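# Move the bottle-and-beaker tray onto the other bench

## Task

Carry the tray holding the bottles and beakers until it rests entirely on the second bench, with every bottle and beaker still upright inside the tray at the end. It fails if any bottle or beaker leans as far as halfway or reaches the floor. It also fails if a glass beaker breaks, which a drop of more than a few centimetres or a hard knock will cause. It fails if the robot topples or finishes tilted. Finish by releasing the tray and moving the robot away; it only counts if the tray and its contents stay in place without the robot supporting them.

## Robot and tools

Robot: a wheeled base with a lifting column carrying a head and two six-joint arms (left, right), each ending in a two-finger gripper. Shoulder height S = 0.90 m + column_m. Folded, the robot is 0.73 m long and 0.62 m wide, its front 0.40 m ahead of the column. The base drives straight or turns in place; it cannot move sideways. Loose objects may occasionally get nudged by something outside the robot.

Frames: the base frame has its origin on the floor under the column, x forward, y to the left, z up, in metres. left_hand and right_hand are reported in this frame; each is the point where the fingers meet (tips reach 8 mm further). The hand's z axis runs along the fingers, its y axis across the opening. Odometry is the base frame at the scene's start; base_odometry counts wheel turns only, so slipping looks like travel. Heading is positive to the left, -3.142 to 3.142.

execute_actions: argument actions is a list holding zero or one action. One action may contain base, joints, or both, plus optional speeds; its motions start at once. base holds exactly one command: {"translate_m": d} drives d metres straight, positive forward, allowed -3 to 3; {"rotate_rad": d} turns in place by d radians, positive counter-clockwise seen from above, allowed -3.2 to 3.2. Both are offsets from where the base last measured itself. A base move that would need more than 8.667 s at its top speed is rejected. joints is one dictionary for both arms, keyed by joint name, each value an absolute target: column_m 0 to 0.8 (m); head_tilt_rad -0.61 to 1.308 (0 level, positive looks down); left_joint1_rad -2.879 to 2.879; left_joint2_rad 0 to 3.141; left_joint3_rad 0 to 3.019; left_joint4_rad -1.692 to 1.57; left_joint5_rad -1.57 to 1.57 (positive swings the hand to the robot's right); left_joint6_rad -2.094 to 2.094 (positive rolls clockwise viewed from behind); left_gripper_m 0 to 0.093 (fingertip gap in metres). right_joint1_rad to right_joint6_rad and right_gripper_m have the same ranges. speeds can only lower top speeds: translate_m 0.05 to 0.8 m/s, rotate_rad 0.1 to 1 rad/s; it does not slow the arms. cameras picks images from cam_head_left, cam_head_right, cam_left_wrist, cam_right_wrist, nav_camera, or all (omitted means all, [] none). Unknown keys, names or out-of-range values reject the call and nothing moves. An empty actions list just reports. A joint left out of an action may keep pushing toward an older target.

wait: seconds 0 to 10; nothing new is commanded. zoom_image: camera plus region [x0, y0, x1, y1] in pixels of that camera's latest image, top-left origin, at most 504 by 504. finished_scene: scene is the current scene's integer number; it cannot be undone.

Arm geometry: with right_joint1_rad at 1.57 (left_joint1_rad at -1.57) and joints 5 and 6 at 0, the arm works in a vertical plane 0.23 m beside the column. With a = joint2 - 0.35, b = 1.05 + joint2 - joint3, c = b - joint4 (c = 1.57 means fingers straight down), the hand sits 0.12 + 0.39 sin a + 0.38 cos b + 0.25 cos c m ahead and S + 0.39 cos a - 0.38 sin b - 0.25 sin c m high. Example: joints 2, 3, 4 = 0.93, 0.78, 0.14 gives 0.60 m ahead, 0.25 m below S. Real hands land up to about 5 cm lower and nearer (about 12 cm with heavy or far loads); trust the reported hand position. Loads with fingers down: up to 3.2 kg about 0.4 m ahead, 0.3 to 0.7 m below S; up to 2 kg out to 0.6 m; up to 1 kg out to 0.8 m. A grip holds about 2 to 6 kg. Fingers are 7 cm long; to grip, command a gap smaller than the object (off_target is then normal); a reported gap staying 0.002 m or more above target means something is held. Small changes under about 0.03 rad (0.08 for joints 2, 3) may not move a joint; approach gently in 0.05 rad steps counted from the last target. Below 0.4 m height the base housing blocks a hand closer than 0.45 m ahead.

Result lines: base_status and joint_status say how each motion ended: done, off_target (resting away from target, maybe still pushing), contact_stop (column or base hit something; target dropped), time_out, not_followed (a safety check withheld arm targets because of self, other-arm or obstacle proximity; back the moved joints off by at least 0.05 rad). on_its_own covers what the call did not command. motor_effort lists left_wheel and right_wheel (positive pushes forward; the bracket is the action's peak). turned_by_wheels versus turned_by_imu differing by over about 4 % and 0.05 rad means a collision or slip. base_tilt is in degrees, forward and right positive. wheel_motors_off = 1 means the wheels were shut off after about 3 s of hard pushing. Motor temperatures are listed per arm; MOTOR HOT appears from 85 °C and at 100 °C the arm drops what it holds.

Column: lowering stops with contact_stop when an arm's load changes, e.g. the tray touching down; after that it will not go down again until raised 0.2 m. Relieve a pushing arm by sending its reported joint positions back as targets (a held load sags slightly).

Avoid: tilting or jolting the tray, dropping it or any glass, hitting the bench edge with the tray, letting the arms press on each other, letting a bench top over 0.30 m high slide over the housing into the column, and leaving the robot leaning. After a base contact_stop, back off 0.05 m before turning. Release the tray fully and drive away before finishing.

Each tool is called by a JSON object that holds its "method" and its "body", one argument or row to a line.

## Session

{"method": "execute_actions", "body": {
  "actions": []
}}

Scene clock: 0.00 s.
Joint torques (N m, as the arm reports them, + toward a larger angle): no reading
Motor temperatures (°C, as the motors report them): left_arm=[29 29 28 30 31 32] | right_arm=[30 31 29 29 30 30]
base_odometry: x=+0.000 y=+0.000 heading=+0.000 (m, m, rad; odometry frame)
turned_by_wheels: +0.000 (rad since the last result)
turned_by_imu: +0.000 (rad since the last result)
base_tilt: forward=-0.5 right=+0.0 (deg)
base_status: not commanded
joint_positions: column_m=+0.557 head_tilt_rad=+0.861 left_joint1_rad=-1.560 left_joint2_rad=+0.870 left_joint3_rad=+0.405 left_joint4_rad=-0.965 left_joint5_rad=+0.034 left_joint6_rad=-0.023 left_gripper_m=+0.095 right_joint1_rad=+1.580 right_joint2_rad=+0.850 right_joint3_rad=+0.391 right_joint4_rad=-0.969 right_joint5_rad=-0.016 right_joint6_rad=-0.106 right_gripper_m=+0.094
joint_status: not commanded
wheel_motors_off: 0
motor_effort: left_wheel=+2 right_wheel=+2 (%)
left_hand: x=+0.1457 y=+0.2208 z=+1.2592 quat_wxyz=(+0.437, +0.022, -0.899, +0.007) (m; base frame)
right_hand: x=+0.1412 y=-0.2209 z=+1.2629 quat_wxyz=(+0.436, +0.048, -0.898, -0.033) (m; base frame)
pictures: cam_head_left, cam_head_right, cam_left_wrist, cam_right_wrist, nav_camera
Images, in order (width x height): cam_head_left 504x504, cam_head_right 504x504, cam_left_wrist 504x504, cam_right_wrist 504x504, nav_camera 504x504.

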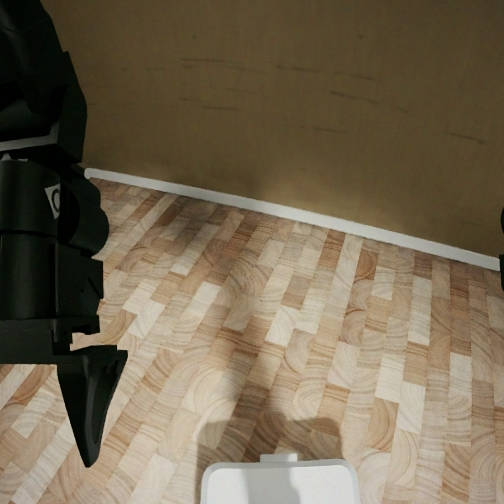

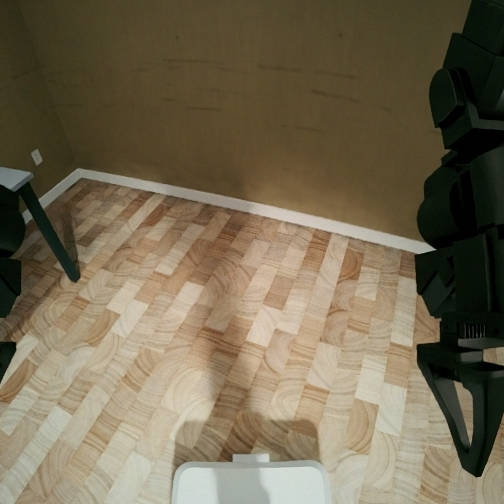

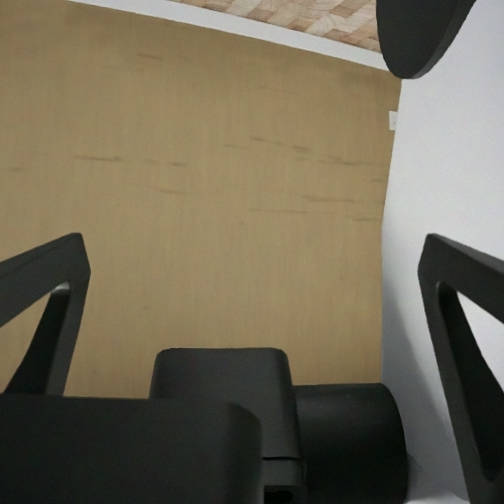

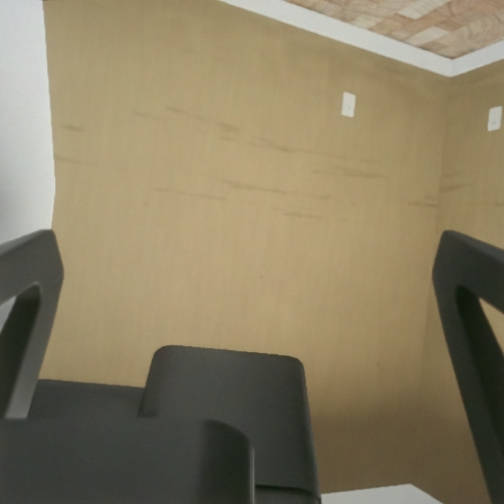

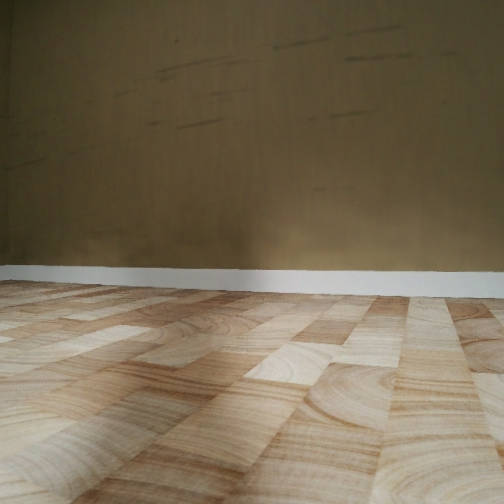

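{"method": "execute_actions", "body": {
  "actions": [
    {"base":{"rotate_rad":1.3},"joints":{"head_tilt_rad":0.6}}
  ],
  "cameras": ["cam_head_left","nav_camera"]
}}

{"method": "execute_actions", "body": {
  "actions": [
    {"base":{"rotate_rad":3.14}}
  ],
  "cameras": ["cam_head_left","nav_camera"]
}}

Scene clock: 8.70 s.
Joint torques (N m, as the arm reports them, + toward a larger angle): left_arm=[-1.39 -7.23 -0.62 -1.2   0.05  0.08] | right_arm=[-0.45 -5.61 -0.73 -1.14 -0.07  0.03]
Motor temperatures (°C, as the motors report them): left_arm=[29 29 28 30 31 32] | right_arm=[30 31 29 29 30 30]
base_odometry: x=+0.000 y=+0.000 heading=+1.299 (m, m, rad; odometry frame)
turned_by_wheels: +1.299 (rad since the last result)
turned_by_imu: +1.314 (rad since the last result)
base_tilt: forward=-0.5 right=+0.1 (deg)
base_status: done
joint_positions: column_m=+0.557 head_tilt_rad=+0.617 left_joint1_rad=-1.560 left_joint2_rad=+0.870 left_joint3_rad=+0.405 left_joint4_rad=-0.965 left_joint5_rad=+0.034 left_joint6_rad=-0.023 left_gripper_m=+0.095 right_joint1_rad=+1.580 right_joint2_rad=+0.850 right_joint3_rad=+0.391 right_joint4_rad=-0.969 right_joint5_rad=-0.016 right_joint6_rad=-0.106 right_gripper_m=+0.094
joint_status: all done
wheel_motors_off: 0
motor_effort: left_wheel=-8(45) right_wheel=+7(44) (%)
left_hand: x=+0.1457 y=+0.2208 z=+1.2592 quat_wxyz=(+0.437, +0.022, -0.899, +0.007) (m; base frame)
right_hand: x=+0.1412 y=-0.2209 z=+1.2629 quat_wxyz=(+0.436, +0.048, -0.898, -0.033) (m; base frame)
pictures: cam_head_left, nav_camera
camera_calibration (this result's frames):
cam_head_left: T_world_to_cam=[[-0.00285559, -0.999643, -0.0265544, 0.0958325], [-0.511671, 0.0242757, -0.858839, 1.35104], [0.859177, 0.0111346, -0.511558, 0.66942], [0, 0, 0, 1]] pos_world=[0.116412, 0.0555471, 1.50532]
Images, in order (width x height): cam_head_left 504x504, nav_camera 504x504.

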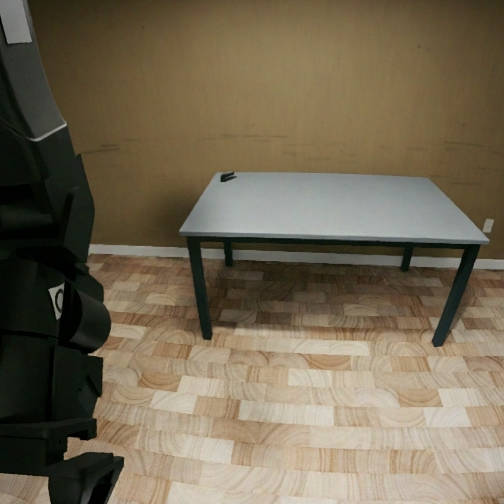

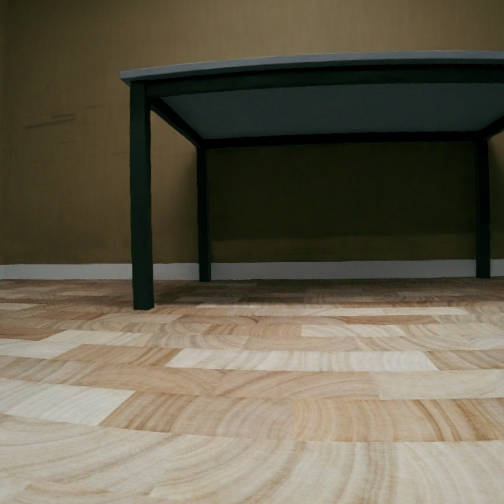

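Scene clock: 13.43 s.
Joint torques (N m, as the arm reports them, + toward a larger angle): left_arm=[-1.18 -7.38 -0.56 -1.22  0.02  0.06] | right_arm=[-0.16 -5.44 -0.73 -1.03 -0.05  0.04]
Motor temperatures (°C, as the motors report them): left_arm=[29 29 28 30 31 32] | right_arm=[30 31 29 29 30 30]
base_odometry: x=+0.000 y=+0.000 heading=-1.846 (m, m, rad; odometry frame)
turned_by_wheels: +3.139 (rad since the last result)
turned_by_imu: +3.183 (rad since the last result)
base_tilt: forward=-0.6 right=+0.1 (deg)
base_status: done
joint_positions: column_m=+0.557 head_tilt_rad=+0.617 left_joint1_rad=-1.560 left_joint2_rad=+0.870 left_joint3_rad=+0.405 left_joint4_rad=-0.965 left_joint5_rad=+0.034 left_joint6_rad=-0.023 left_gripper_m=+0.095 right_joint1_rad=+1.580 right_joint2_rad=+0.850 right_joint3_rad=+0.391 right_joint4_rad=-0.969 right_joint5_rad=-0.016 right_joint6_rad=-0.106 right_gripper_m=+0.094
joint_status: not commanded
wheel_motors_off: 0
motor_effort: left_wheel=-8(30) right_wheel=+8(31) (%)
left_hand: x=+0.1457 y=+0.2208 z=+1.2592 quat_wxyz=(+0.437, +0.022, -0.899, +0.007) (m; base frame)
right_hand: x=+0.1412 y=-0.2209 z=+1.2629 quat_wxyz=(+0.436, +0.048, -0.898, -0.033) (m; base frame)
pictures: cam_head_left, nav_camera
camera_calibration (this result's frames):
cam_head_left: T_world_to_cam=[[-0.00285514, -0.999643, -0.0265545, 0.0958325], [-0.511657, 0.0242757, -0.858847, 1.35105], [0.859185, 0.0111346, -0.511543, 0.669397], [0, 0, 0, 1]] pos_world=[0.116412, 0.0555471, 1.50532]
Images, in order (width x height): cam_head_left 504x504, nav_camera 504x504.

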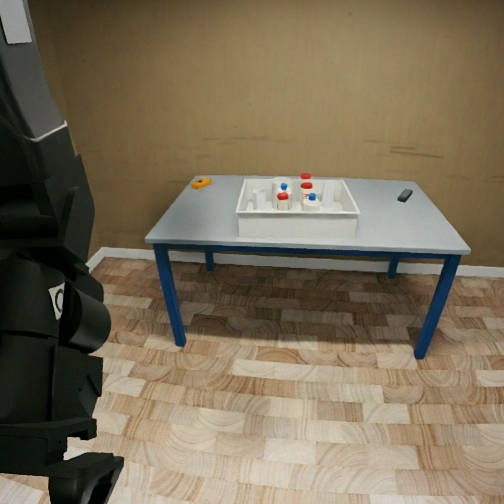

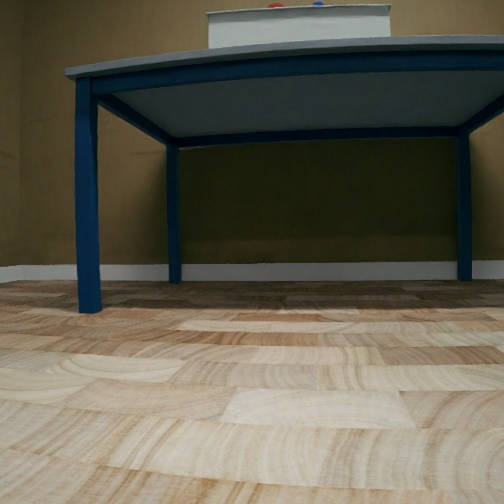

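{"method": "execute_actions", "body": {
  "actions": [
    {"base":{"rotate_rad":-0.17},"joints":{"head_tilt_rad":0.9,"left_joint2_rad":0.95,"left_joint3_rad":0.9,"left_joint4_rad":-0.47,"right_joint2_rad":0.95,"right_joint3_rad":0.9,"right_joint4_rad":-0.47}}
  ],
  "cameras": []
}}

{"method": "execute_actions", "body": {
  "actions": [
    {"base":{"translate_m":0.7}}
  ],
  "cameras": []
}}

{"method": "execute_actions", "body": {
  "actions": [
    {"base":{"rotate_rad":0.17}}
  ],
  "cameras": ["cam_head_left","cam_head_right"]
}}

Scene clock: 28.40 s.
Joint torques (N m, as the arm reports them, + toward a larger angle): left_arm=[ -1.31 -13.02   3.41   0.24   0.02   0.08] | right_arm=[ -0.14 -12.19   4.59   0.47  -0.07   0.04]
Motor temperatures (°C, as the motors report them): left_arm=[29 29 28 30 31 32] | right_arm=[30 31 29 29 30 30]
base_odometry: x=+0.000 y=+0.000 heading=-2.014 (m, m, rad; odometry frame)
turned_by_wheels: -0.168 (rad since the last result)
turned_by_imu: -0.171 (rad since the last result)
base_tilt: forward=-0.6 right=+0.1 (deg)
base_status: done
joint_positions: column_m=+0.557 head_tilt_rad=+0.901 left_joint1_rad=-1.560 left_joint2_rad=+0.946 left_joint3_rad=+0.906 left_joint4_rad=-0.471 left_joint5_rad=+0.034 left_joint6_rad=-0.023 left_gripper_m=+0.095 right_joint1_rad=+1.580 right_joint2_rad=+0.951 right_joint3_rad=+0.899 right_joint4_rad=-0.467 right_joint5_rad=-0.016 right_joint6_rad=-0.106 right_gripper_m=+0.094
joint_status: all done
wheel_motors_off: 0
motor_effort: left_wheel=+8(30) right_wheel=-8(27) (%)
left_hand: x=+0.5219 y=+0.2234 z=+1.1926 quat_wxyz=(-0.006, +0.014, -1.000, +0.013) (m; base frame)
right_hand: x=+0.5173 y=-0.2185 z=+1.1893 quat_wxyz=(-0.003, +0.055, -0.998, -0.012) (m; base frame)
pictures: none
No camera images: the call's "cameras" was empty. Leave "cameras" out to get every camera's image.

Scene clock: 31.57 s.
Joint torques (N m, as the arm reports them, + toward a larger angle): left_arm=[ -1.64 -13.99   4.     0.08   0.     0.05] | right_arm=[ -0.68 -12.19   4.79   0.49  -0.07   0.04]
Motor temperatures (°C, as the motors report them): left_arm=[29 29 29 30 31 32] | right_arm=[30 31 29 29 30 30]
base_odometry: x=-0.300 y=-0.632 heading=-2.013 (m, m, rad; odometry frame)
turned_by_wheels: +0.001 (rad since the last result)
turned_by_imu: +0.001 (rad since the last result)
base_tilt: forward=-0.5 right=+0.2 (deg)
base_status: done
joint_positions: column_m=+0.557 head_tilt_rad=+0.901 left_joint1_rad=-1.560 left_joint2_rad=+0.946 left_joint3_rad=+0.903 left_joint4_rad=-0.471 left_joint5_rad=+0.034 left_joint6_rad=-0.023 left_gripper_m=+0.095 right_joint1_rad=+1.580 right_joint2_rad=+0.951 right_joint3_rad=+0.899 right_joint4_rad=-0.467 right_joint5_rad=-0.016 right_joint6_rad=-0.106 right_gripper_m=+0.094
joint_status: not commanded
wheel_motors_off: 0
motor_effort: left_wheel=+2(67) right_wheel=-3(50) (%)
left_hand: x=+0.5197 y=+0.2234 z=+1.1919 quat_wxyz=(-0.004, +0.014, -1.000, +0.013) (m; base frame)
right_hand: x=+0.5173 y=-0.2185 z=+1.1893 quat_wxyz=(-0.003, +0.055, -0.998, -0.012) (m; base frame)
pictures: none
No camera images: the call's "cameras" was empty. Leave "cameras" out to get every camera's image.

Scene clock: 32.97 s.
Joint torques (N m, as the arm reports them, + toward a larger angle): left_arm=[ -1.45 -12.93   3.53   0.23   0.     0.07] | right_arm=[ -0.64 -12.44   4.64   0.71  -0.1    0.05]
Motor temperatures (°C, as the motors report them): left_arm=[29 29 29 30 31 32] | right_arm=[30 31 29 29 30 30]
base_odometry: x=-0.300 y=-0.633 heading=-1.845 (m, m, rad; odometry frame)
turned_by_wheels: +0.168 (rad since the last result)
turned_by_imu: +0.169 (rad since the last result)
base_tilt: forward=-0.5 right=+0.0 (deg)
base_status: done
joint_positions: column_m=+0.557 head_tilt_rad=+0.901 left_joint1_rad=-1.560 left_joint2_rad=+0.946 left_joint3_rad=+0.903 left_joint4_rad=-0.471 left_joint5_rad=+0.034 left_joint6_rad=-0.023 left_gripper_m=+0.095 right_joint1_rad=+1.580 right_joint2_rad=+0.951 right_joint3_rad=+0.899 right_joint4_rad=-0.467 right_joint5_rad=-0.016 right_joint6_rad=-0.106 right_gripper_m=+0.094
joint_status: not commanded
wheel_motors_off: 0
motor_effort: left_wheel=-2(56) right_wheel=+4(38) (%)
left_hand: x=+0.5197 y=+0.2234 z=+1.1919 quat_wxyz=(-0.004, +0.014, -1.000, +0.013) (m; base frame)
right_hand: x=+0.5173 y=-0.2185 z=+1.1893 quat_wxyz=(-0.003, +0.055, -0.998, -0.012) (m; base frame)
pictures: cam_head_left, cam_head_right
camera_calibration (this result's frames):
cam_head_left: T_world_to_cam=[[-0.0101804, -0.999643, -0.0246911, 0.0933242], [-0.731784, 0.0242757, -0.681104, 1.08786], [0.681461, 0.0111346, -0.73177, 1.01802], [0, 0, 0, 1]] pos_world=[0.103285, 0.0555471, 1.48821]
cam_head_right: T_world_to_cam=[[-0.00690087, -0.999889, -0.0131714, -0.0241588], [-0.73612, 0.0139946, -0.676707, 1.08253], [0.676816, 0.00502586, -0.736135, 1.02148], [0, 0, 0, 1]] pos_world=[0.105348, -0.0444395, 1.48419]
Images, in order (width x height): cam_head_left 504x504, cam_head_right 504x504.

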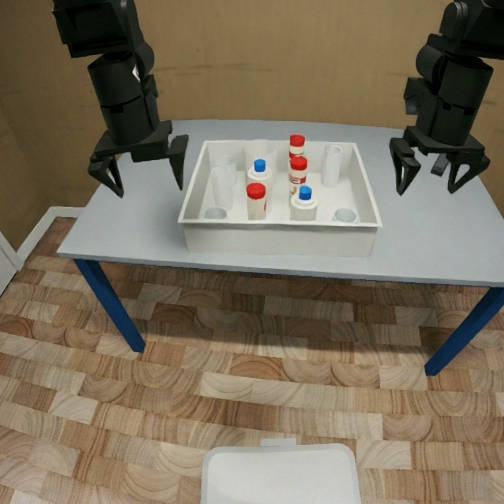

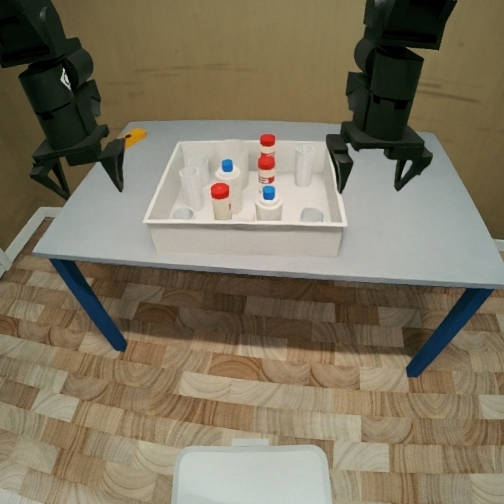

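{"method": "execute_actions", "body": {
  "actions": [
    {"base":{"translate_m":0.46},"joints":{"head_tilt_rad":1.2,"left_joint1_rad":-1.45,"right_joint1_rad":1.43,"left_gripper_m":0.06,"right_gripper_m":0.06}}
  ],
  "cameras": []
}}

{"method": "execute_actions", "body": {
  "actions": [
    {"joints":{"column_m":0.33}}
  ]
}}

Scene clock: 44.50 s.
Joint torques (N m, as the arm reports them, + toward a larger angle): left_arm=[ -1.54 -13.61   3.45  -0.05  -0.07   0.04] | right_arm=[ -0.86 -12.21   4.65   0.57   0.     0.05]
Motor temperatures (°C, as the motors report them): left_arm=[29 30 29 30 31 32] | right_arm=[30 31 29 29 30 30]
base_odometry: x=-0.425 y=-1.076 heading=-1.845 (m, m, rad; odometry frame)
turned_by_wheels: +0.000 (rad since the last result)
turned_by_imu: +0.000 (rad since the last result)
base_tilt: forward=-0.5 right=+0.1 (deg)
base_status: done
joint_positions: column_m=+0.557 head_tilt_rad=+1.198 left_joint1_rad=-1.442 left_joint2_rad=+0.946 left_joint3_rad=+0.902 left_joint4_rad=-0.471 left_joint5_rad=+0.034 left_joint6_rad=-0.023 left_gripper_m=+0.060 right_joint1_rad=+1.425 right_joint2_rad=+0.951 right_joint3_rad=+0.899 right_joint4_rad=-0.467 right_joint5_rad=-0.015 right_joint6_rad=-0.106 right_gripper_m=+0.060
joint_status: all done
wheel_motors_off: 0
motor_effort: left_wheel=+0(52) right_wheel=+0(44) (%)
left_hand: x=+0.5180 y=+0.2765 z=+1.1944 quat_wxyz=(-0.005, +0.043, -0.998, -0.039) (m; base frame)
right_hand: x=+0.5151 y=-0.2884 z=+1.1931 quat_wxyz=(+0.001, +0.017, -0.998, +0.056) (m; base frame)
pictures: none
No camera images: the call's "cameras" was empty. Leave "cameras" out to get every camera's image.

Scene clock: 48.00 s.
Joint torques (N m, as the arm reports them, + toward a larger angle): left_arm=[ -1.11 -12.8    3.58   0.14  -0.01   0.05] | right_arm=[ -1.08 -12.5    4.6    0.49   0.02   0.04]
Motor temperatures (°C, as the motors report them): left_arm=[29 30 29 30 31 32] | right_arm=[30 31 30 29 30 30]
base_odometry: x=-0.425 y=-1.076 heading=-1.845 (m, m, rad; odometry frame)
turned_by_wheels: +0.000 (rad since the last result)
turned_by_imu: +0.000 (rad since the last result)
base_tilt: forward=-0.5 right=+0.1 (deg)
base_status: not commanded
joint_positions: column_m=+0.330 head_tilt_rad=+1.198 left_joint1_rad=-1.442 left_joint2_rad=+0.946 left_joint3_rad=+0.902 left_joint4_rad=-0.471 left_joint5_rad=+0.034 left_joint6_rad=-0.023 left_gripper_m=+0.060 right_joint1_rad=+1.425 right_joint2_rad=+0.951 right_joint3_rad=+0.899 right_joint4_rad=-0.467 right_joint5_rad=-0.015 right_joint6_rad=-0.106 right_gripper_m=+0.060
joint_status: all done
wheel_motors_off: 0
motor_effort: left_wheel=+0(1) right_wheel=+0(0) (%)
left_hand: x=+0.5180 y=+0.2765 z=+0.9678 quat_wxyz=(-0.005, +0.043, -0.998, -0.039) (m; base frame)
right_hand: x=+0.5151 y=-0.2884 z=+0.9665 quat_wxyz=(+0.001, +0.017, -0.998, +0.056) (m; base frame)
pictures: cam_head_left, cam_head_right, cam_left_wrist, cam_right_wrist, nav_camera
camera_calibration (this result's frames):
cam_head_left: T_world_to_cam=[[-0.0169547, -0.999643, -0.0206357, 0.08273], [-0.898946, 0.0242757, -0.437386, 0.62111], [0.437731, 0.0111346, -0.899037, 1.0845], [0, 0, 0, 1]] pos_world=[0.0850294, 0.0555471, 1.24838]
cam_head_right: T_world_to_cam=[[-0.0104503, -0.999889, -0.0105782, -0.0303792], [-0.901807, 0.0139946, -0.431912, 0.615289], [0.432013, 0.00502586, -0.901854, 1.08499], [0, 0, 0, 1]] pos_world=[0.0858272, -0.0444395, 1.24393]
cam_left_wrist: T_world_to_cam=[[0.11335, -0.991048, -0.0705435, 0.280887], [-0.811225, -0.133309, 0.569335, -0.0868911], [-0.573642, -0.00730772, -0.819073, 1.21479], [0, 0, 0, 1]] pos_world=[0.594527, 0.275666, 1.06429]
cam_right_wrist: T_world_to_cam=[[0.0229574, -0.994522, 0.101975, -0.393704], [-0.823364, 0.0390466, 0.566169, -0.107194], [-0.567049, -0.0969601, -0.817957, 1.17686], [0, 0, 0, 1]] pos_world=[0.588118, -0.273254, 1.06346]
Images, in order (width x height): cam_head_left 504x504, cam_head_right 504x504, cam_left_wrist 504x504, cam_right_wrist 504x504, nav_camera 504x504.

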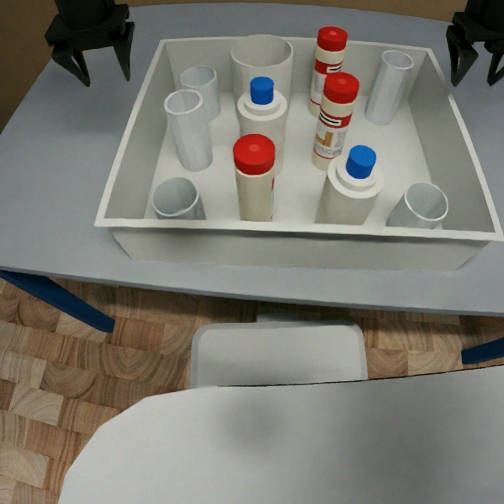

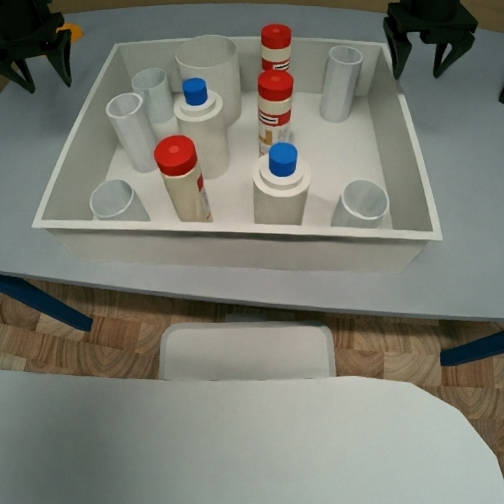

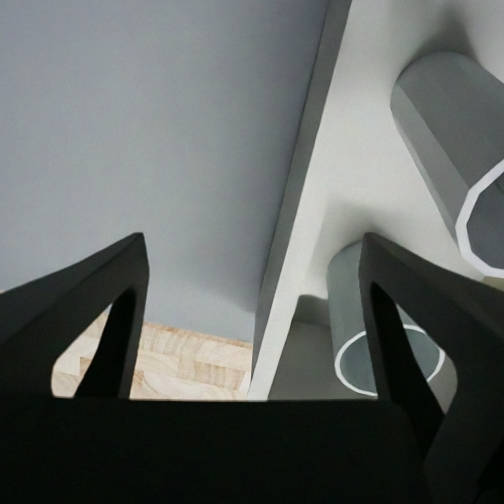

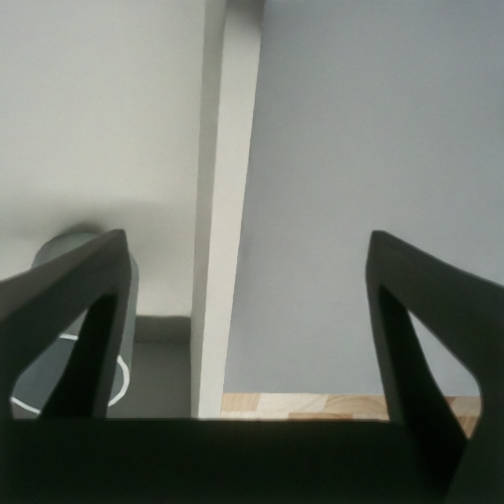

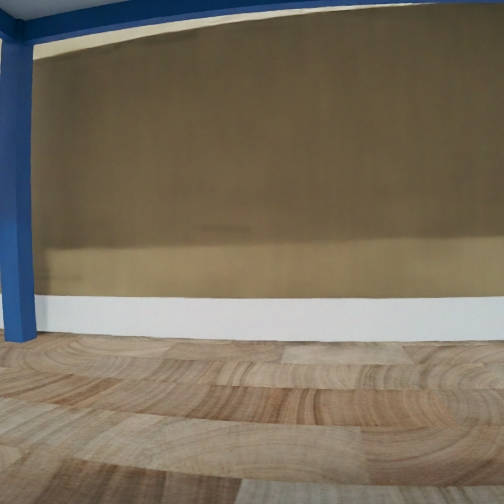

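{"method": "execute_actions", "body": {
  "actions": [
    {"joints":{"column_m":0.26,"left_joint6_rad":0.1,"left_joint1_rad":-1.475}}
  ],
  "cameras": ["cam_head_left","cam_left_wrist","cam_right_wrist"]
}}

Scene clock: 54.23 s.
Joint torques (N m, as the arm reports them, + toward a larger angle): left_arm=[ -1.01 -13.74   3.79   0.25   0.01   0.2 ] | right_arm=[ -1.09 -12.32   4.65   0.46  -0.02   0.05]
Motor temperatures (°C, as the motors report them): left_arm=[29 30 29 30 31 32] | right_arm=[30 31 30 29 30 30]
base_odometry: x=-0.425 y=-1.076 heading=-1.845 (m, m, rad; odometry frame)
turned_by_wheels: +0.000 (rad since the last result)
turned_by_imu: +0.000 (rad since the last result)
base_tilt: forward=-0.4 right=+0.0 (deg)
base_status: not commanded
joint_positions: column_m=+0.260 head_tilt_rad=+1.198 left_joint1_rad=-1.471 left_joint2_rad=+0.946 left_joint3_rad=+0.902 left_joint4_rad=-0.471 left_joint5_rad=+0.034 left_joint6_rad=+0.088 left_gripper_m=+0.060 right_joint1_rad=+1.425 right_joint2_rad=+0.951 right_joint3_rad=+0.899 right_joint4_rad=-0.467 right_joint5_rad=-0.015 right_joint6_rad=-0.106 right_gripper_m=+0.060
joint_status: all done
wheel_motors_off: 0
motor_effort: left_wheel=+0(0) right_wheel=+0(1) (%)
left_hand: x=+0.5187 y=+0.2635 z=+0.8967 quat_wxyz=(-0.003, -0.019, -0.999, -0.026) (m; base frame)
right_hand: x=+0.5151 y=-0.2884 z=+0.8965 quat_wxyz=(+0.001, +0.017, -0.998, +0.056) (m; base frame)
pictures: cam_head_left, cam_left_wrist, cam_right_wrist
camera_calibration (this result's frames):
cam_head_left: T_world_to_cam=[[-0.0169547, -0.999643, -0.0206357, 0.0812861], [-0.898946, 0.0242757, -0.437386, 0.590507], [0.437731, 0.0111346, -0.899037, 1.02159], [0, 0, 0, 1]] pos_world=[0.0850294, 0.0555471, 1.17841]
cam_left_wrist: T_world_to_cam=[[-0.0122611, -0.998831, -0.0467593, 0.308779], [-0.816505, -0.0169928, 0.577088, -0.0824832], [-0.577208, 0.0452549, -0.815342, 1.14148], [0, 0, 0, 1]] pos_world=[0.595311, 0.255359, 0.992738]
cam_right_wrist: T_world_to_cam=[[0.0229574, -0.994522, 0.101975, -0.386569], [-0.823364, 0.0390466, 0.566169, -0.0675795], [-0.567049, -0.0969601, -0.817957, 1.11963], [0, 0, 0, 1]] pos_world=[0.588118, -0.273254, 0.993492]
Images, in order (width x height): cam_head_left 504x504, cam_left_wrist 504x504, cam_right_wrist 504x504.

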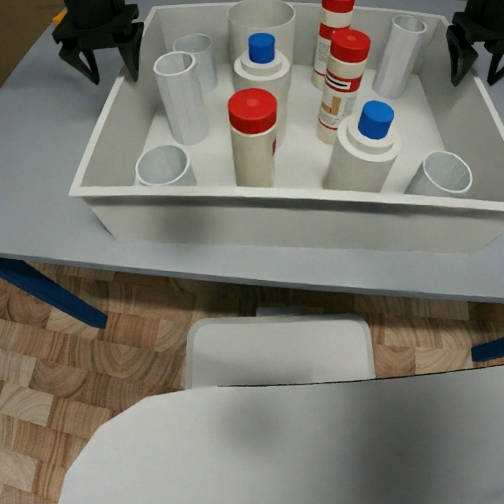

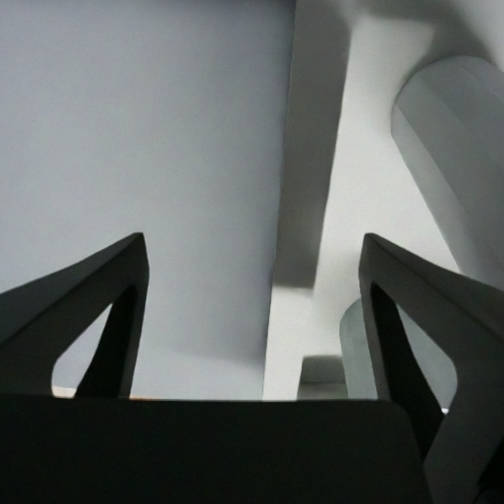

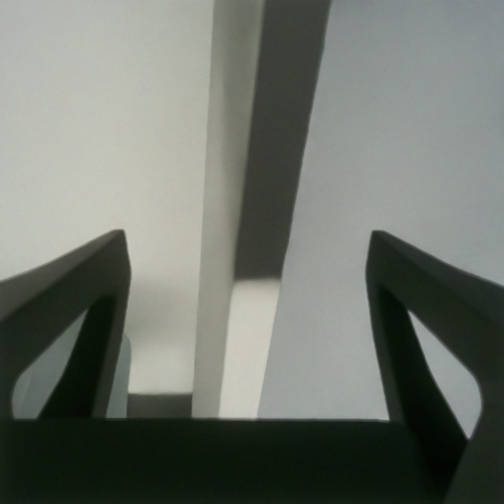

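{"method": "execute_actions", "body": {
  "actions": [
    {"joints":{"column_m":0.215}}
  ],
  "cameras": ["cam_left_wrist","cam_right_wrist"]
}}

{"method": "execute_actions", "body": {
  "actions": [
    {"joints":{"left_gripper_m":0,"right_gripper_m":0,"head_tilt_rad":0.9}}
  ],
  "cameras": []
}}

{"method": "execute_actions", "body": {
  "actions": [
    {"joints":{"column_m":0.3}}
  ],
  "cameras": ["cam_head_left","cam_left_wrist"]
}}

Scene clock: 63.10 s.
Joint torques (N m, as the arm reports them, + toward a larger angle): left_arm=[ -0.78 -13.5    3.72   0.16   0.02   0.2 ] | right_arm=[ -0.99 -12.7    4.64   0.61  -0.04   0.08]
Motor temperatures (°C, as the motors report them): left_arm=[29 30 29 30 31 32] | right_arm=[30 32 30 29 30 30]
base_odometry: x=-0.425 y=-1.076 heading=-1.845 (m, m, rad; odometry frame)
turned_by_wheels: +0.000 (rad since the last result)
turned_by_imu: +0.000 (rad since the last result)
base_tilt: forward=-0.6 right=+0.0 (deg)
base_status: not commanded
joint_positions: column_m=+0.215 head_tilt_rad=+1.198 left_joint1_rad=-1.471 left_joint2_rad=+0.946 left_joint3_rad=+0.902 left_joint4_rad=-0.471 left_joint5_rad=+0.034 left_joint6_rad=+0.088 left_gripper_m=+0.060 right_joint1_rad=+1.425 right_joint2_rad=+0.951 right_joint3_rad=+0.899 right_joint4_rad=-0.467 right_joint5_rad=-0.015 right_joint6_rad=-0.106 right_gripper_m=+0.060
joint_status: all done
wheel_motors_off: 0
motor_effort: left_wheel=-1(0) right_wheel=-1(1) (%)
left_hand: x=+0.5187 y=+0.2635 z=+0.8516 quat_wxyz=(-0.003, -0.019, -0.999, -0.026) (m; base frame)
right_hand: x=+0.5151 y=-0.2884 z=+0.8515 quat_wxyz=(+0.001, +0.017, -0.998, +0.056) (m; base frame)
pictures: cam_left_wrist, cam_right_wrist
camera_calibration (this result's frames):
cam_left_wrist: T_world_to_cam=[[-0.0122611, -0.998831, -0.0467593, 0.306674], [-0.816505, -0.0169928, 0.577088, -0.0565052], [-0.577208, 0.0452549, -0.815342, 1.10478], [0, 0, 0, 1]] pos_world=[0.595311, 0.255359, 0.947722]
cam_right_wrist: T_world_to_cam=[[0.0229574, -0.994522, 0.101975, -0.381979], [-0.823364, 0.0390466, 0.566169, -0.042093], [-0.567049, -0.0969601, -0.817957, 1.08281], [0, 0, 0, 1]] pos_world=[0.588118, -0.273254, 0.948476]
Images, in order (width x height): cam_left_wrist 504x504, cam_right_wrist 504x504.

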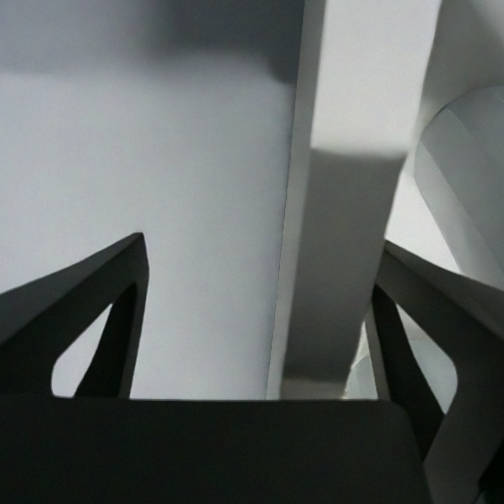

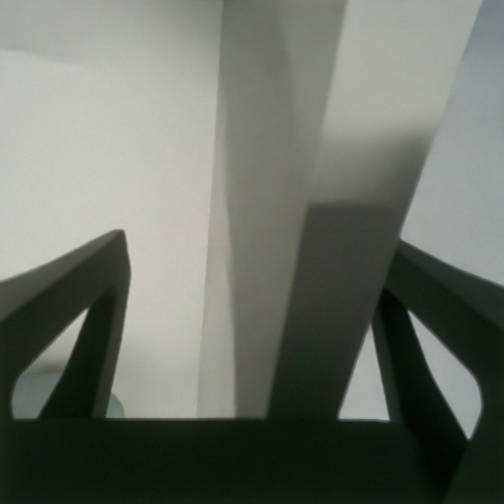

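Scene clock: 63.83 s.
Joint torques (N m, as the arm reports them, + toward a larger angle): left_arm=[ -0.59 -13.61   3.65   0.18  -0.93  -0.1 ] | right_arm=[ -0.35 -12.15   4.61   0.54   1.23  -0.6 ]
Motor temperatures (°C, as the motors report them): left_arm=[29 30 29 30 31 32] | right_arm=[30 32 30 29 30 30]
base_odometry: x=-0.425 y=-1.076 heading=-1.845 (m, m, rad; odometry frame)
turned_by_wheels: +0.000 (rad since the last result)
turned_by_imu: +0.000 (rad since the last result)
base_tilt: forward=-0.5 right=+0.1 (deg)
base_status: not commanded
joint_positions: column_m=+0.215 head_tilt_rad=+0.915 left_joint1_rad=-1.478 left_joint2_rad=+0.946 left_joint3_rad=+0.901 left_joint4_rad=-0.471 left_joint5_rad=+0.064 left_joint6_rad=+0.115 left_gripper_m=+0.008 right_joint1_rad=+1.420 right_joint2_rad=+0.951 right_joint3_rad=+0.899 right_joint4_rad=-0.467 right_joint5_rad=-0.043 right_joint6_rad=-0.044 right_gripper_m=+0.012
joint_status: left_gripper_m off_target (ended at +0.008, target +0.000); right_gripper_m off_target (ended at +0.012, target +0.000); the others done
wheel_motors_off: 0
motor_effort: left_wheel=-2(5) right_wheel=+1(5) (%)
left_hand: x=+0.5184 y=+0.2553 z=+0.8511 quat_wxyz=(-0.004, -0.034, -0.999, -0.009) (m; base frame)
right_hand: x=+0.5154 y=-0.2862 z=+0.8515 quat_wxyz=(-0.002, -0.016, -0.999, +0.044) (m; base frame)
pictures: none
No camera images: the call's "cameras" was empty. Leave "cameras" out to get every camera's image.

Scene clock: 65.53 s.
Joint torques (N m, as the arm reports them, + toward a larger angle): left_arm=[ -0.49 -18.24   4.02  -0.18  -1.05  -0.04] | right_arm=[ -0.36 -17.21   4.32  -0.11   1.94  -0.54]
Motor temperatures (°C, as the motors report them): left_arm=[29 30 29 30 31 32] | right_arm=[30 32 30 29 30 30]
base_odometry: x=-0.425 y=-1.076 heading=-1.845 (m, m, rad; odometry frame)
turned_by_wheels: +0.000 (rad since the last result)
turned_by_imu: +0.000 (rad since the last result)
base_tilt: forward=-0.6 right=+0.1 (deg)
base_status: not commanded
joint_positions: column_m=+0.300 head_tilt_rad=+0.915 left_joint1_rad=-1.477 left_joint2_rad=+1.017 left_joint3_rad=+0.888 left_joint4_rad=-0.463 left_joint5_rad=+0.067 left_joint6_rad=+0.111 left_gripper_m=+0.008 right_joint1_rad=+1.420 right_joint2_rad=+1.007 right_joint3_rad=+0.895 right_joint4_rad=-0.456 right_joint5_rad=-0.059 right_joint6_rad=-0.051 right_gripper_m=+0.010
joint_status: all done
wheel_motors_off: 0
motor_effort: left_wheel=-2(4) right_wheel=+1(2) (%)
left_hand: x=+0.4931 y=+0.2567 z=+0.9069 quat_wxyz=(+0.033, -0.029, -0.999, -0.005) (m; base frame)
right_hand: x=+0.5001 y=-0.2851 z=+0.9136 quat_wxyz=(+0.022, -0.014, -0.999, +0.034) (m; base frame)
pictures: cam_head_left, cam_left_wrist
camera_calibration (this result's frames):
cam_head_left: T_world_to_cam=[[-0.0105041, -0.999643, -0.0245551, 0.0868243], [-0.740675, 0.0242757, -0.671424, 0.900931], [0.671781, 0.0111346, -0.740666, 0.842009], [0, 0, 0, 1]] pos_world=[0.102564, 0.0555471, 1.23069]
cam_left_wrist: T_world_to_cam=[[-0.0324201, -0.999469, -0.00338574, 0.272846], [-0.771153, 0.0228589, 0.636239, -0.195674], [-0.635824, 0.0232379, -0.771485, 1.13018], [0, 0, 0, 1]] pos_world=[0.576546, 0.250911, 0.997336]
Images, in order (width x height): cam_head_left 504x504, cam_left_wrist 504x504.

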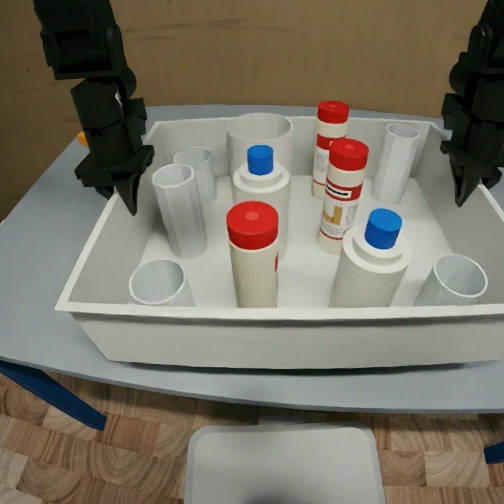

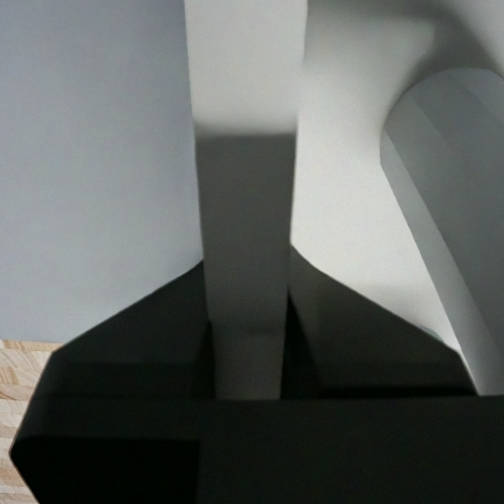

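{"method": "execute_actions", "body": {
  "actions": [
    {"base":{"translate_m":-0.7},"joints":{"column_m":0.35},"speeds":{"translate_m":0.25}}
  ],
  "cameras": []
}}

{"method": "execute_actions", "body": {
  "actions": [
    {"base":{"rotate_rad":2.8},"speeds":{"rotate_rad":0.4}}
  ],
  "cameras": []
}}

{"method": "execute_actions", "body": {
  "actions": [
    {"base":{"translate_m":1.1},"speeds":{"translate_m":0.25}}
  ],
  "cameras": []
}}

{"method": "execute_actions", "body": {
  "actions": [
    {"base":{"rotate_rad":0.25},"speeds":{"rotate_rad":0.3}}
  ],
  "cameras": ["cam_head_left","nav_camera"]
}}

Scene clock: 88.40 s.
Joint torques (N m, as the arm reports them, + toward a larger angle): left_arm=[ -0.84 -18.34   4.6   -0.37  -1.09  -0.03] | right_arm=[ -0.63 -16.69   4.67   0.09   1.89  -0.54]
Motor temperatures (°C, as the motors report them): left_arm=[29 31 29 30 32 32] | right_arm=[30 32 30 29 33 30]
base_odometry: x=-0.235 y=-0.402 heading=-1.846 (m, m, rad; odometry frame)
turned_by_wheels: -0.001 (rad since the last result)
turned_by_imu: +0.000 (rad since the last result)
base_tilt: forward=-0.4 right=+0.1 (deg)
base_status: done
joint_positions: column_m=+0.350 head_tilt_rad=+0.914 left_joint1_rad=-1.476 left_joint2_rad=+1.022 left_joint3_rad=+0.880 left_joint4_rad=-0.456 left_joint5_rad=+0.068 left_joint6_rad=+0.111 left_gripper_m=+0.008 right_joint1_rad=+1.420 right_joint2_rad=+1.011 right_joint3_rad=+0.889 right_joint4_rad=-0.456 right_joint5_rad=-0.059 right_joint6_rad=-0.052 right_gripper_m=+0.010
joint_status: all done
wheel_motors_off: 0
motor_effort: left_wheel=-1(42) right_wheel=+2(26) (%)
left_hand: x=+0.4884 y=+0.2567 z=+0.9540 quat_wxyz=(+0.036, -0.029, -0.999, -0.004) (m; base frame)
right_hand: x=+0.4956 y=-0.2852 z=+0.9616 quat_wxyz=(+0.027, -0.014, -0.999, +0.034) (m; base frame)
pictures: none
No camera images: the call's "cameras" was empty. Leave "cameras" out to get every camera's image.

Scene clock: 96.57 s.
Joint torques (N m, as the arm reports them, + toward a larger angle): left_arm=[ -1.02 -18.06   4.44  -0.4   -1.15  -0.08] | right_arm=[ -0.97 -16.87   4.75   0.03   1.93  -0.54]
Motor temperatures (°C, as the motors report them): left_arm=[29 31 29 30 32 32] | right_arm=[30 32 30 29 34 30]
base_odometry: x=-0.235 y=-0.402 heading=+0.952 (m, m, rad; odometry frame)
turned_by_wheels: +2.798 (rad since the last result)
turned_by_imu: +2.834 (rad since the last result)
base_tilt: forward=-0.5 right=+0.2 (deg)
base_status: done
joint_positions: column_m=+0.350 head_tilt_rad=+0.914 left_joint1_rad=-1.472 left_joint2_rad=+1.022 left_joint3_rad=+0.880 left_joint4_rad=-0.456 left_joint5_rad=+0.070 left_joint6_rad=+0.111 left_gripper_m=+0.008 right_joint1_rad=+1.423 right_joint2_rad=+1.011 right_joint3_rad=+0.889 right_joint4_rad=-0.456 right_joint5_rad=-0.060 right_joint6_rad=-0.052 right_gripper_m=+0.010
joint_status: not commanded
wheel_motors_off: 0
motor_effort: left_wheel=-8(57) right_wheel=+6(59) (%)
left_hand: x=+0.4883 y=+0.2585 z=+0.9541 quat_wxyz=(+0.036, -0.028, -0.999, -0.005) (m; base frame)
right_hand: x=+0.4957 y=-0.2834 z=+0.9614 quat_wxyz=(+0.026, -0.013, -0.999, +0.032) (m; base frame)
pictures: none
No camera images: the call's "cameras" was empty. Leave "cameras" out to get every camera's image.

Scene clock: 101.93 s.
Joint torques (N m, as the arm reports them, + toward a larger angle): left_arm=[ -1.01 -18.31   4.52  -0.56  -1.1   -0.06] | right_arm=[ -0.88 -16.66   4.84  -0.06   1.92  -0.52]
Motor temperatures (°C, as the motors report them): left_arm=[29 31 29 30 33 32] | right_arm=[30 32 30 29 34 30]
base_odometry: x=+0.403 y=+0.495 heading=+0.953 (m, m, rad; odometry frame)
turned_by_wheels: +0.001 (rad since the last result)
turned_by_imu: +0.000 (rad since the last result)
base_tilt: forward=-0.5 right=+0.1 (deg)
base_status: done
joint_positions: column_m=+0.350 head_tilt_rad=+0.914 left_joint1_rad=-1.472 left_joint2_rad=+1.023 left_joint3_rad=+0.879 left_joint4_rad=-0.454 left_joint5_rad=+0.070 left_joint6_rad=+0.111 left_gripper_m=+0.008 right_joint1_rad=+1.423 right_joint2_rad=+1.012 right_joint3_rad=+0.889 right_joint4_rad=-0.455 right_joint5_rad=-0.060 right_joint6_rad=-0.052 right_gripper_m=+0.010
joint_status: not commanded
wheel_motors_off: 0
motor_effort: left_wheel=+1(52) right_wheel=-1(54) (%)
left_hand: x=+0.4873 y=+0.2585 z=+0.9532 quat_wxyz=(+0.037, -0.028, -0.999, -0.005) (m; base frame)
right_hand: x=+0.4957 y=-0.2835 z=+0.9610 quat_wxyz=(+0.026, -0.013, -0.999, +0.032) (m; base frame)
pictures: none
No camera images: the call's "cameras" was empty. Leave "cameras" out to get every camera's image.

Scene clock: 103.70 s.
Joint torques (N m, as the arm reports them, + toward a larger angle): left_arm=[ -1.34 -18.4    4.53  -0.39  -1.16  -0.03] | right_arm=[ -0.82 -17.15   4.83  -0.05   1.99  -0.55]
Motor temperatures (°C, as the motors report them): left_arm=[29 31 29 30 33 32] | right_arm=[30 33 30 29 34 30]
base_odometry: x=+0.403 y=+0.495 heading=+1.201 (m, m, rad; odometry frame)
turned_by_wheels: +0.248 (rad since the last result)
turned_by_imu: +0.248 (rad since the last result)
base_tilt: forward=-0.6 right=+0.1 (deg)
base_status: done
joint_positions: column_m=+0.350 head_tilt_rad=+0.914 left_joint1_rad=-1.471 left_joint2_rad=+1.023 left_joint3_rad=+0.879 left_joint4_rad=-0.454 left_joint5_rad=+0.070 left_joint6_rad=+0.111 left_gripper_m=+0.008 right_joint1_rad=+1.424 right_joint2_rad=+1.012 right_joint3_rad=+0.889 right_joint4_rad=-0.455 right_joint5_rad=-0.061 right_joint6_rad=-0.052 right_gripper_m=+0.010
joint_status: not commanded
wheel_motors_off: 0
motor_effort: left_wheel=-3(57) right_wheel=+4(58) (%)
left_hand: x=+0.4873 y=+0.2588 z=+0.9532 quat_wxyz=(+0.037, -0.028, -0.999, -0.005) (m; base frame)
right_hand: x=+0.4957 y=-0.2832 z=+0.9609 quat_wxyz=(+0.026, -0.013, -0.999, +0.032) (m; base frame)
pictures: cam_head_left, nav_camera
camera_calibration (this result's frames):
cam_head_left: T_world_to_cam=[[-0.0104859, -0.999643, -0.0245629, 0.0880618], [-0.740175, 0.0242757, -0.671976, 0.93522], [0.672332, 0.0111346, -0.740166, 0.878353], [0, 0, 0, 1]] pos_world=[0.102605, 0.0555471, 1.28073]
Images, in order (width x height): cam_head_left 504x504, nav_camera 504x504.

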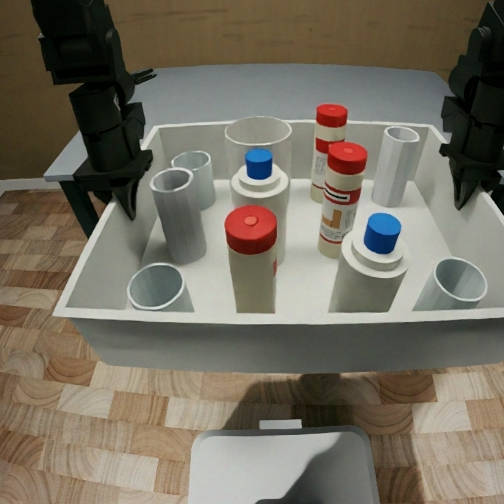

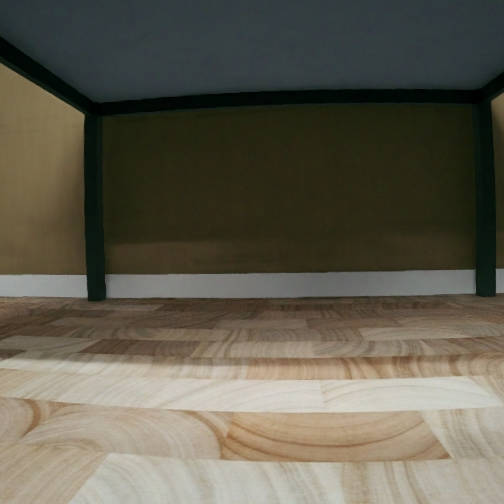

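Edge ≈0.88 ahead.

{"method": "execute_actions", "body": {
  "actions": [
    {"base":{"translate_m":0.68},"speeds":{"translate_m":0.2},"joints":{"head_tilt_rad":1.2}}
  ],
  "cameras": []
}}

{"method": "execute_actions", "body": {
  "actions": [
    {"joints":{"column_m":0.26}}
  ],
  "cameras": ["cam_head_left"]
}}

Scene clock: 114.27 s.
Joint torques (N m, as the arm reports them, + toward a larger angle): left_arm=[ -1.11 -17.6    4.71  -0.59  -1.17  -0.04] | right_arm=[ -0.98 -17.06   4.83  -0.02   1.94  -0.55]
Motor temperatures (°C, as the motors report them): left_arm=[29 31 29 30 33 32] | right_arm=[30 33 30 29 34 30]
base_odometry: x=+0.649 y=+1.129 heading=+1.202 (m, m, rad; odometry frame)
turned_by_wheels: +0.001 (rad since the last result)
turned_by_imu: +0.000 (rad since the last result)
base_tilt: forward=-0.5 right=+0.0 (deg)
base_status: done
joint_positions: column_m=+0.350 head_tilt_rad=+1.198 left_joint1_rad=-1.471 left_joint2_rad=+1.024 left_joint3_rad=+0.877 left_joint4_rad=-0.452 left_joint5_rad=+0.070 left_joint6_rad=+0.111 left_gripper_m=+0.008 right_joint1_rad=+1.424 right_joint2_rad=+1.013 right_joint3_rad=+0.889 right_joint4_rad=-0.456 right_joint5_rad=-0.060 right_joint6_rad=-0.052 right_gripper_m=+0.010
joint_status: all done
wheel_motors_off: 0
motor_effort: left_wheel=+1(54) right_wheel=-1(46) (%)
left_hand: x=+0.4867 y=+0.2588 z=+0.9527 quat_wxyz=(+0.037, -0.028, -0.999, -0.005) (m; base frame)
right_hand: x=+0.4952 y=-0.2833 z=+0.9607 quat_wxyz=(+0.027, -0.013, -0.999, +0.032) (m; base frame)
pictures: none
No camera images: the call's "cameras" was empty. Leave "cameras" out to get every camera's image.

Scene clock: 116.00 s.
Joint torques (N m, as the arm reports them, + toward a larger angle): left_arm=[ -1.01 -18.44   4.61  -0.72  -1.17  -0.04] | right_arm=[ -0.71 -17.01   4.71  -0.07   1.97  -0.54]
Motor temperatures (°C, as the motors report them): left_arm=[29 31 29 30 33 32] | right_arm=[30 33 30 29 35 30]
base_odometry: x=+0.649 y=+1.129 heading=+1.202 (m, m, rad; odometry frame)
turned_by_wheels: +0.000 (rad since the last result)
turned_by_imu: +0.000 (rad since the last result)
base_tilt: forward=-0.6 right=+0.1 (deg)
base_status: not commanded
joint_positions: column_m=+0.260 head_tilt_rad=+1.198 left_joint1_rad=-1.471 left_joint2_rad=+1.024 left_joint3_rad=+0.877 left_joint4_rad=-0.452 left_joint5_rad=+0.070 left_joint6_rad=+0.111 left_gripper_m=+0.008 right_joint1_rad=+1.424 right_joint2_rad=+1.013 right_joint3_rad=+0.889 right_joint4_rad=-0.456 right_joint5_rad=-0.060 right_joint6_rad=-0.052 right_gripper_m=+0.010
joint_status: all done
wheel_motors_off: 0
motor_effort: left_wheel=+2(2) right_wheel=-3(3) (%)
left_hand: x=+0.4867 y=+0.2588 z=+0.8629 quat_wxyz=(+0.037, -0.028, -0.999, -0.005) (m; base frame)
right_hand: x=+0.4952 y=-0.2833 z=+0.8708 quat_wxyz=(+0.027, -0.013, -0.999, +0.032) (m; base frame)
pictures: cam_head_left
camera_calibration (this result's frames):
cam_head_left: T_world_to_cam=[[-0.0169497, -0.999643, -0.0206397, 0.0812897], [-0.898842, 0.0242757, -0.4376, 0.590744], [0.437945, 0.0111346, -0.898933, 1.0214], [0, 0, 0, 1]] pos_world=[0.0850455, 0.0555471, 1.17836]
Images, in order (width x height): cam_head_left 504x504.

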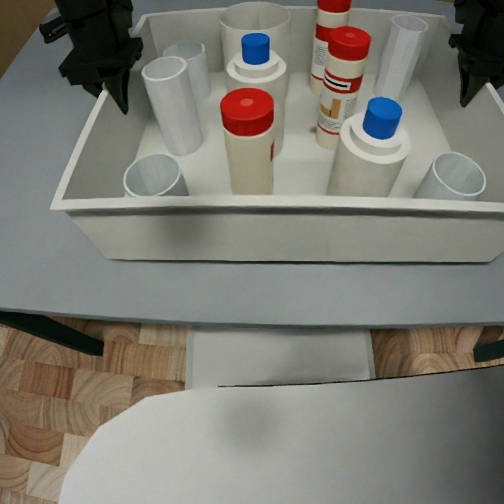

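{"method": "execute_actions", "body": {
  "actions": [
    {"joints":{"column_m":0.225}}
  ],
  "cameras": []
}}

Scene clock: 120.70 s.
Joint torques (N m, as the arm reports them, + toward a larger angle): left_arm=[ -1.24 -14.25   5.19   0.61  -0.96  -0.04] | right_arm=[ -0.98 -13.76   5.2    0.81   2.06  -0.55]
Motor temperatures (°C, as the motors report them): left_arm=[29 31 29 30 33 32] | right_arm=[30 33 30 29 35 30]
base_odometry: x=+0.649 y=+1.129 heading=+1.202 (m, m, rad; odometry frame)
turned_by_wheels: +0.000 (rad since the last result)
turned_by_imu: +0.000 (rad since the last result)
base_tilt: forward=-0.5 right=+0.2 (deg)
base_status: not commanded
joint_positions: column_m=+0.225 head_tilt_rad=+1.198 left_joint1_rad=-1.468 left_joint2_rad=+0.964 left_joint3_rad=+0.877 left_joint4_rad=-0.491 left_joint5_rad=+0.064 left_joint6_rad=+0.111 left_gripper_m=+0.008 right_joint1_rad=+1.424 right_joint2_rad=+0.970 right_joint3_rad=+0.889 right_joint4_rad=-0.473 right_joint5_rad=-0.063 right_joint6_rad=-0.050 right_gripper_m=+0.010
joint_status: all done
wheel_motors_off: 0
motor_effort: left_wheel=+4(4) right_wheel=+0(2) (%)
left_hand: x=+0.4945 y=+0.2599 z=+0.8508 quat_wxyz=(+0.027, -0.027, -0.999, -0.011) (m; base frame)
right_hand: x=+0.5031 y=-0.2813 z=+0.8519 quat_wxyz=(+0.015, -0.013, -0.999, +0.031) (m; base frame)
pictures: none
No camera images: the call's "cameras" was empty. Leave "cameras" out to get every camera's image.


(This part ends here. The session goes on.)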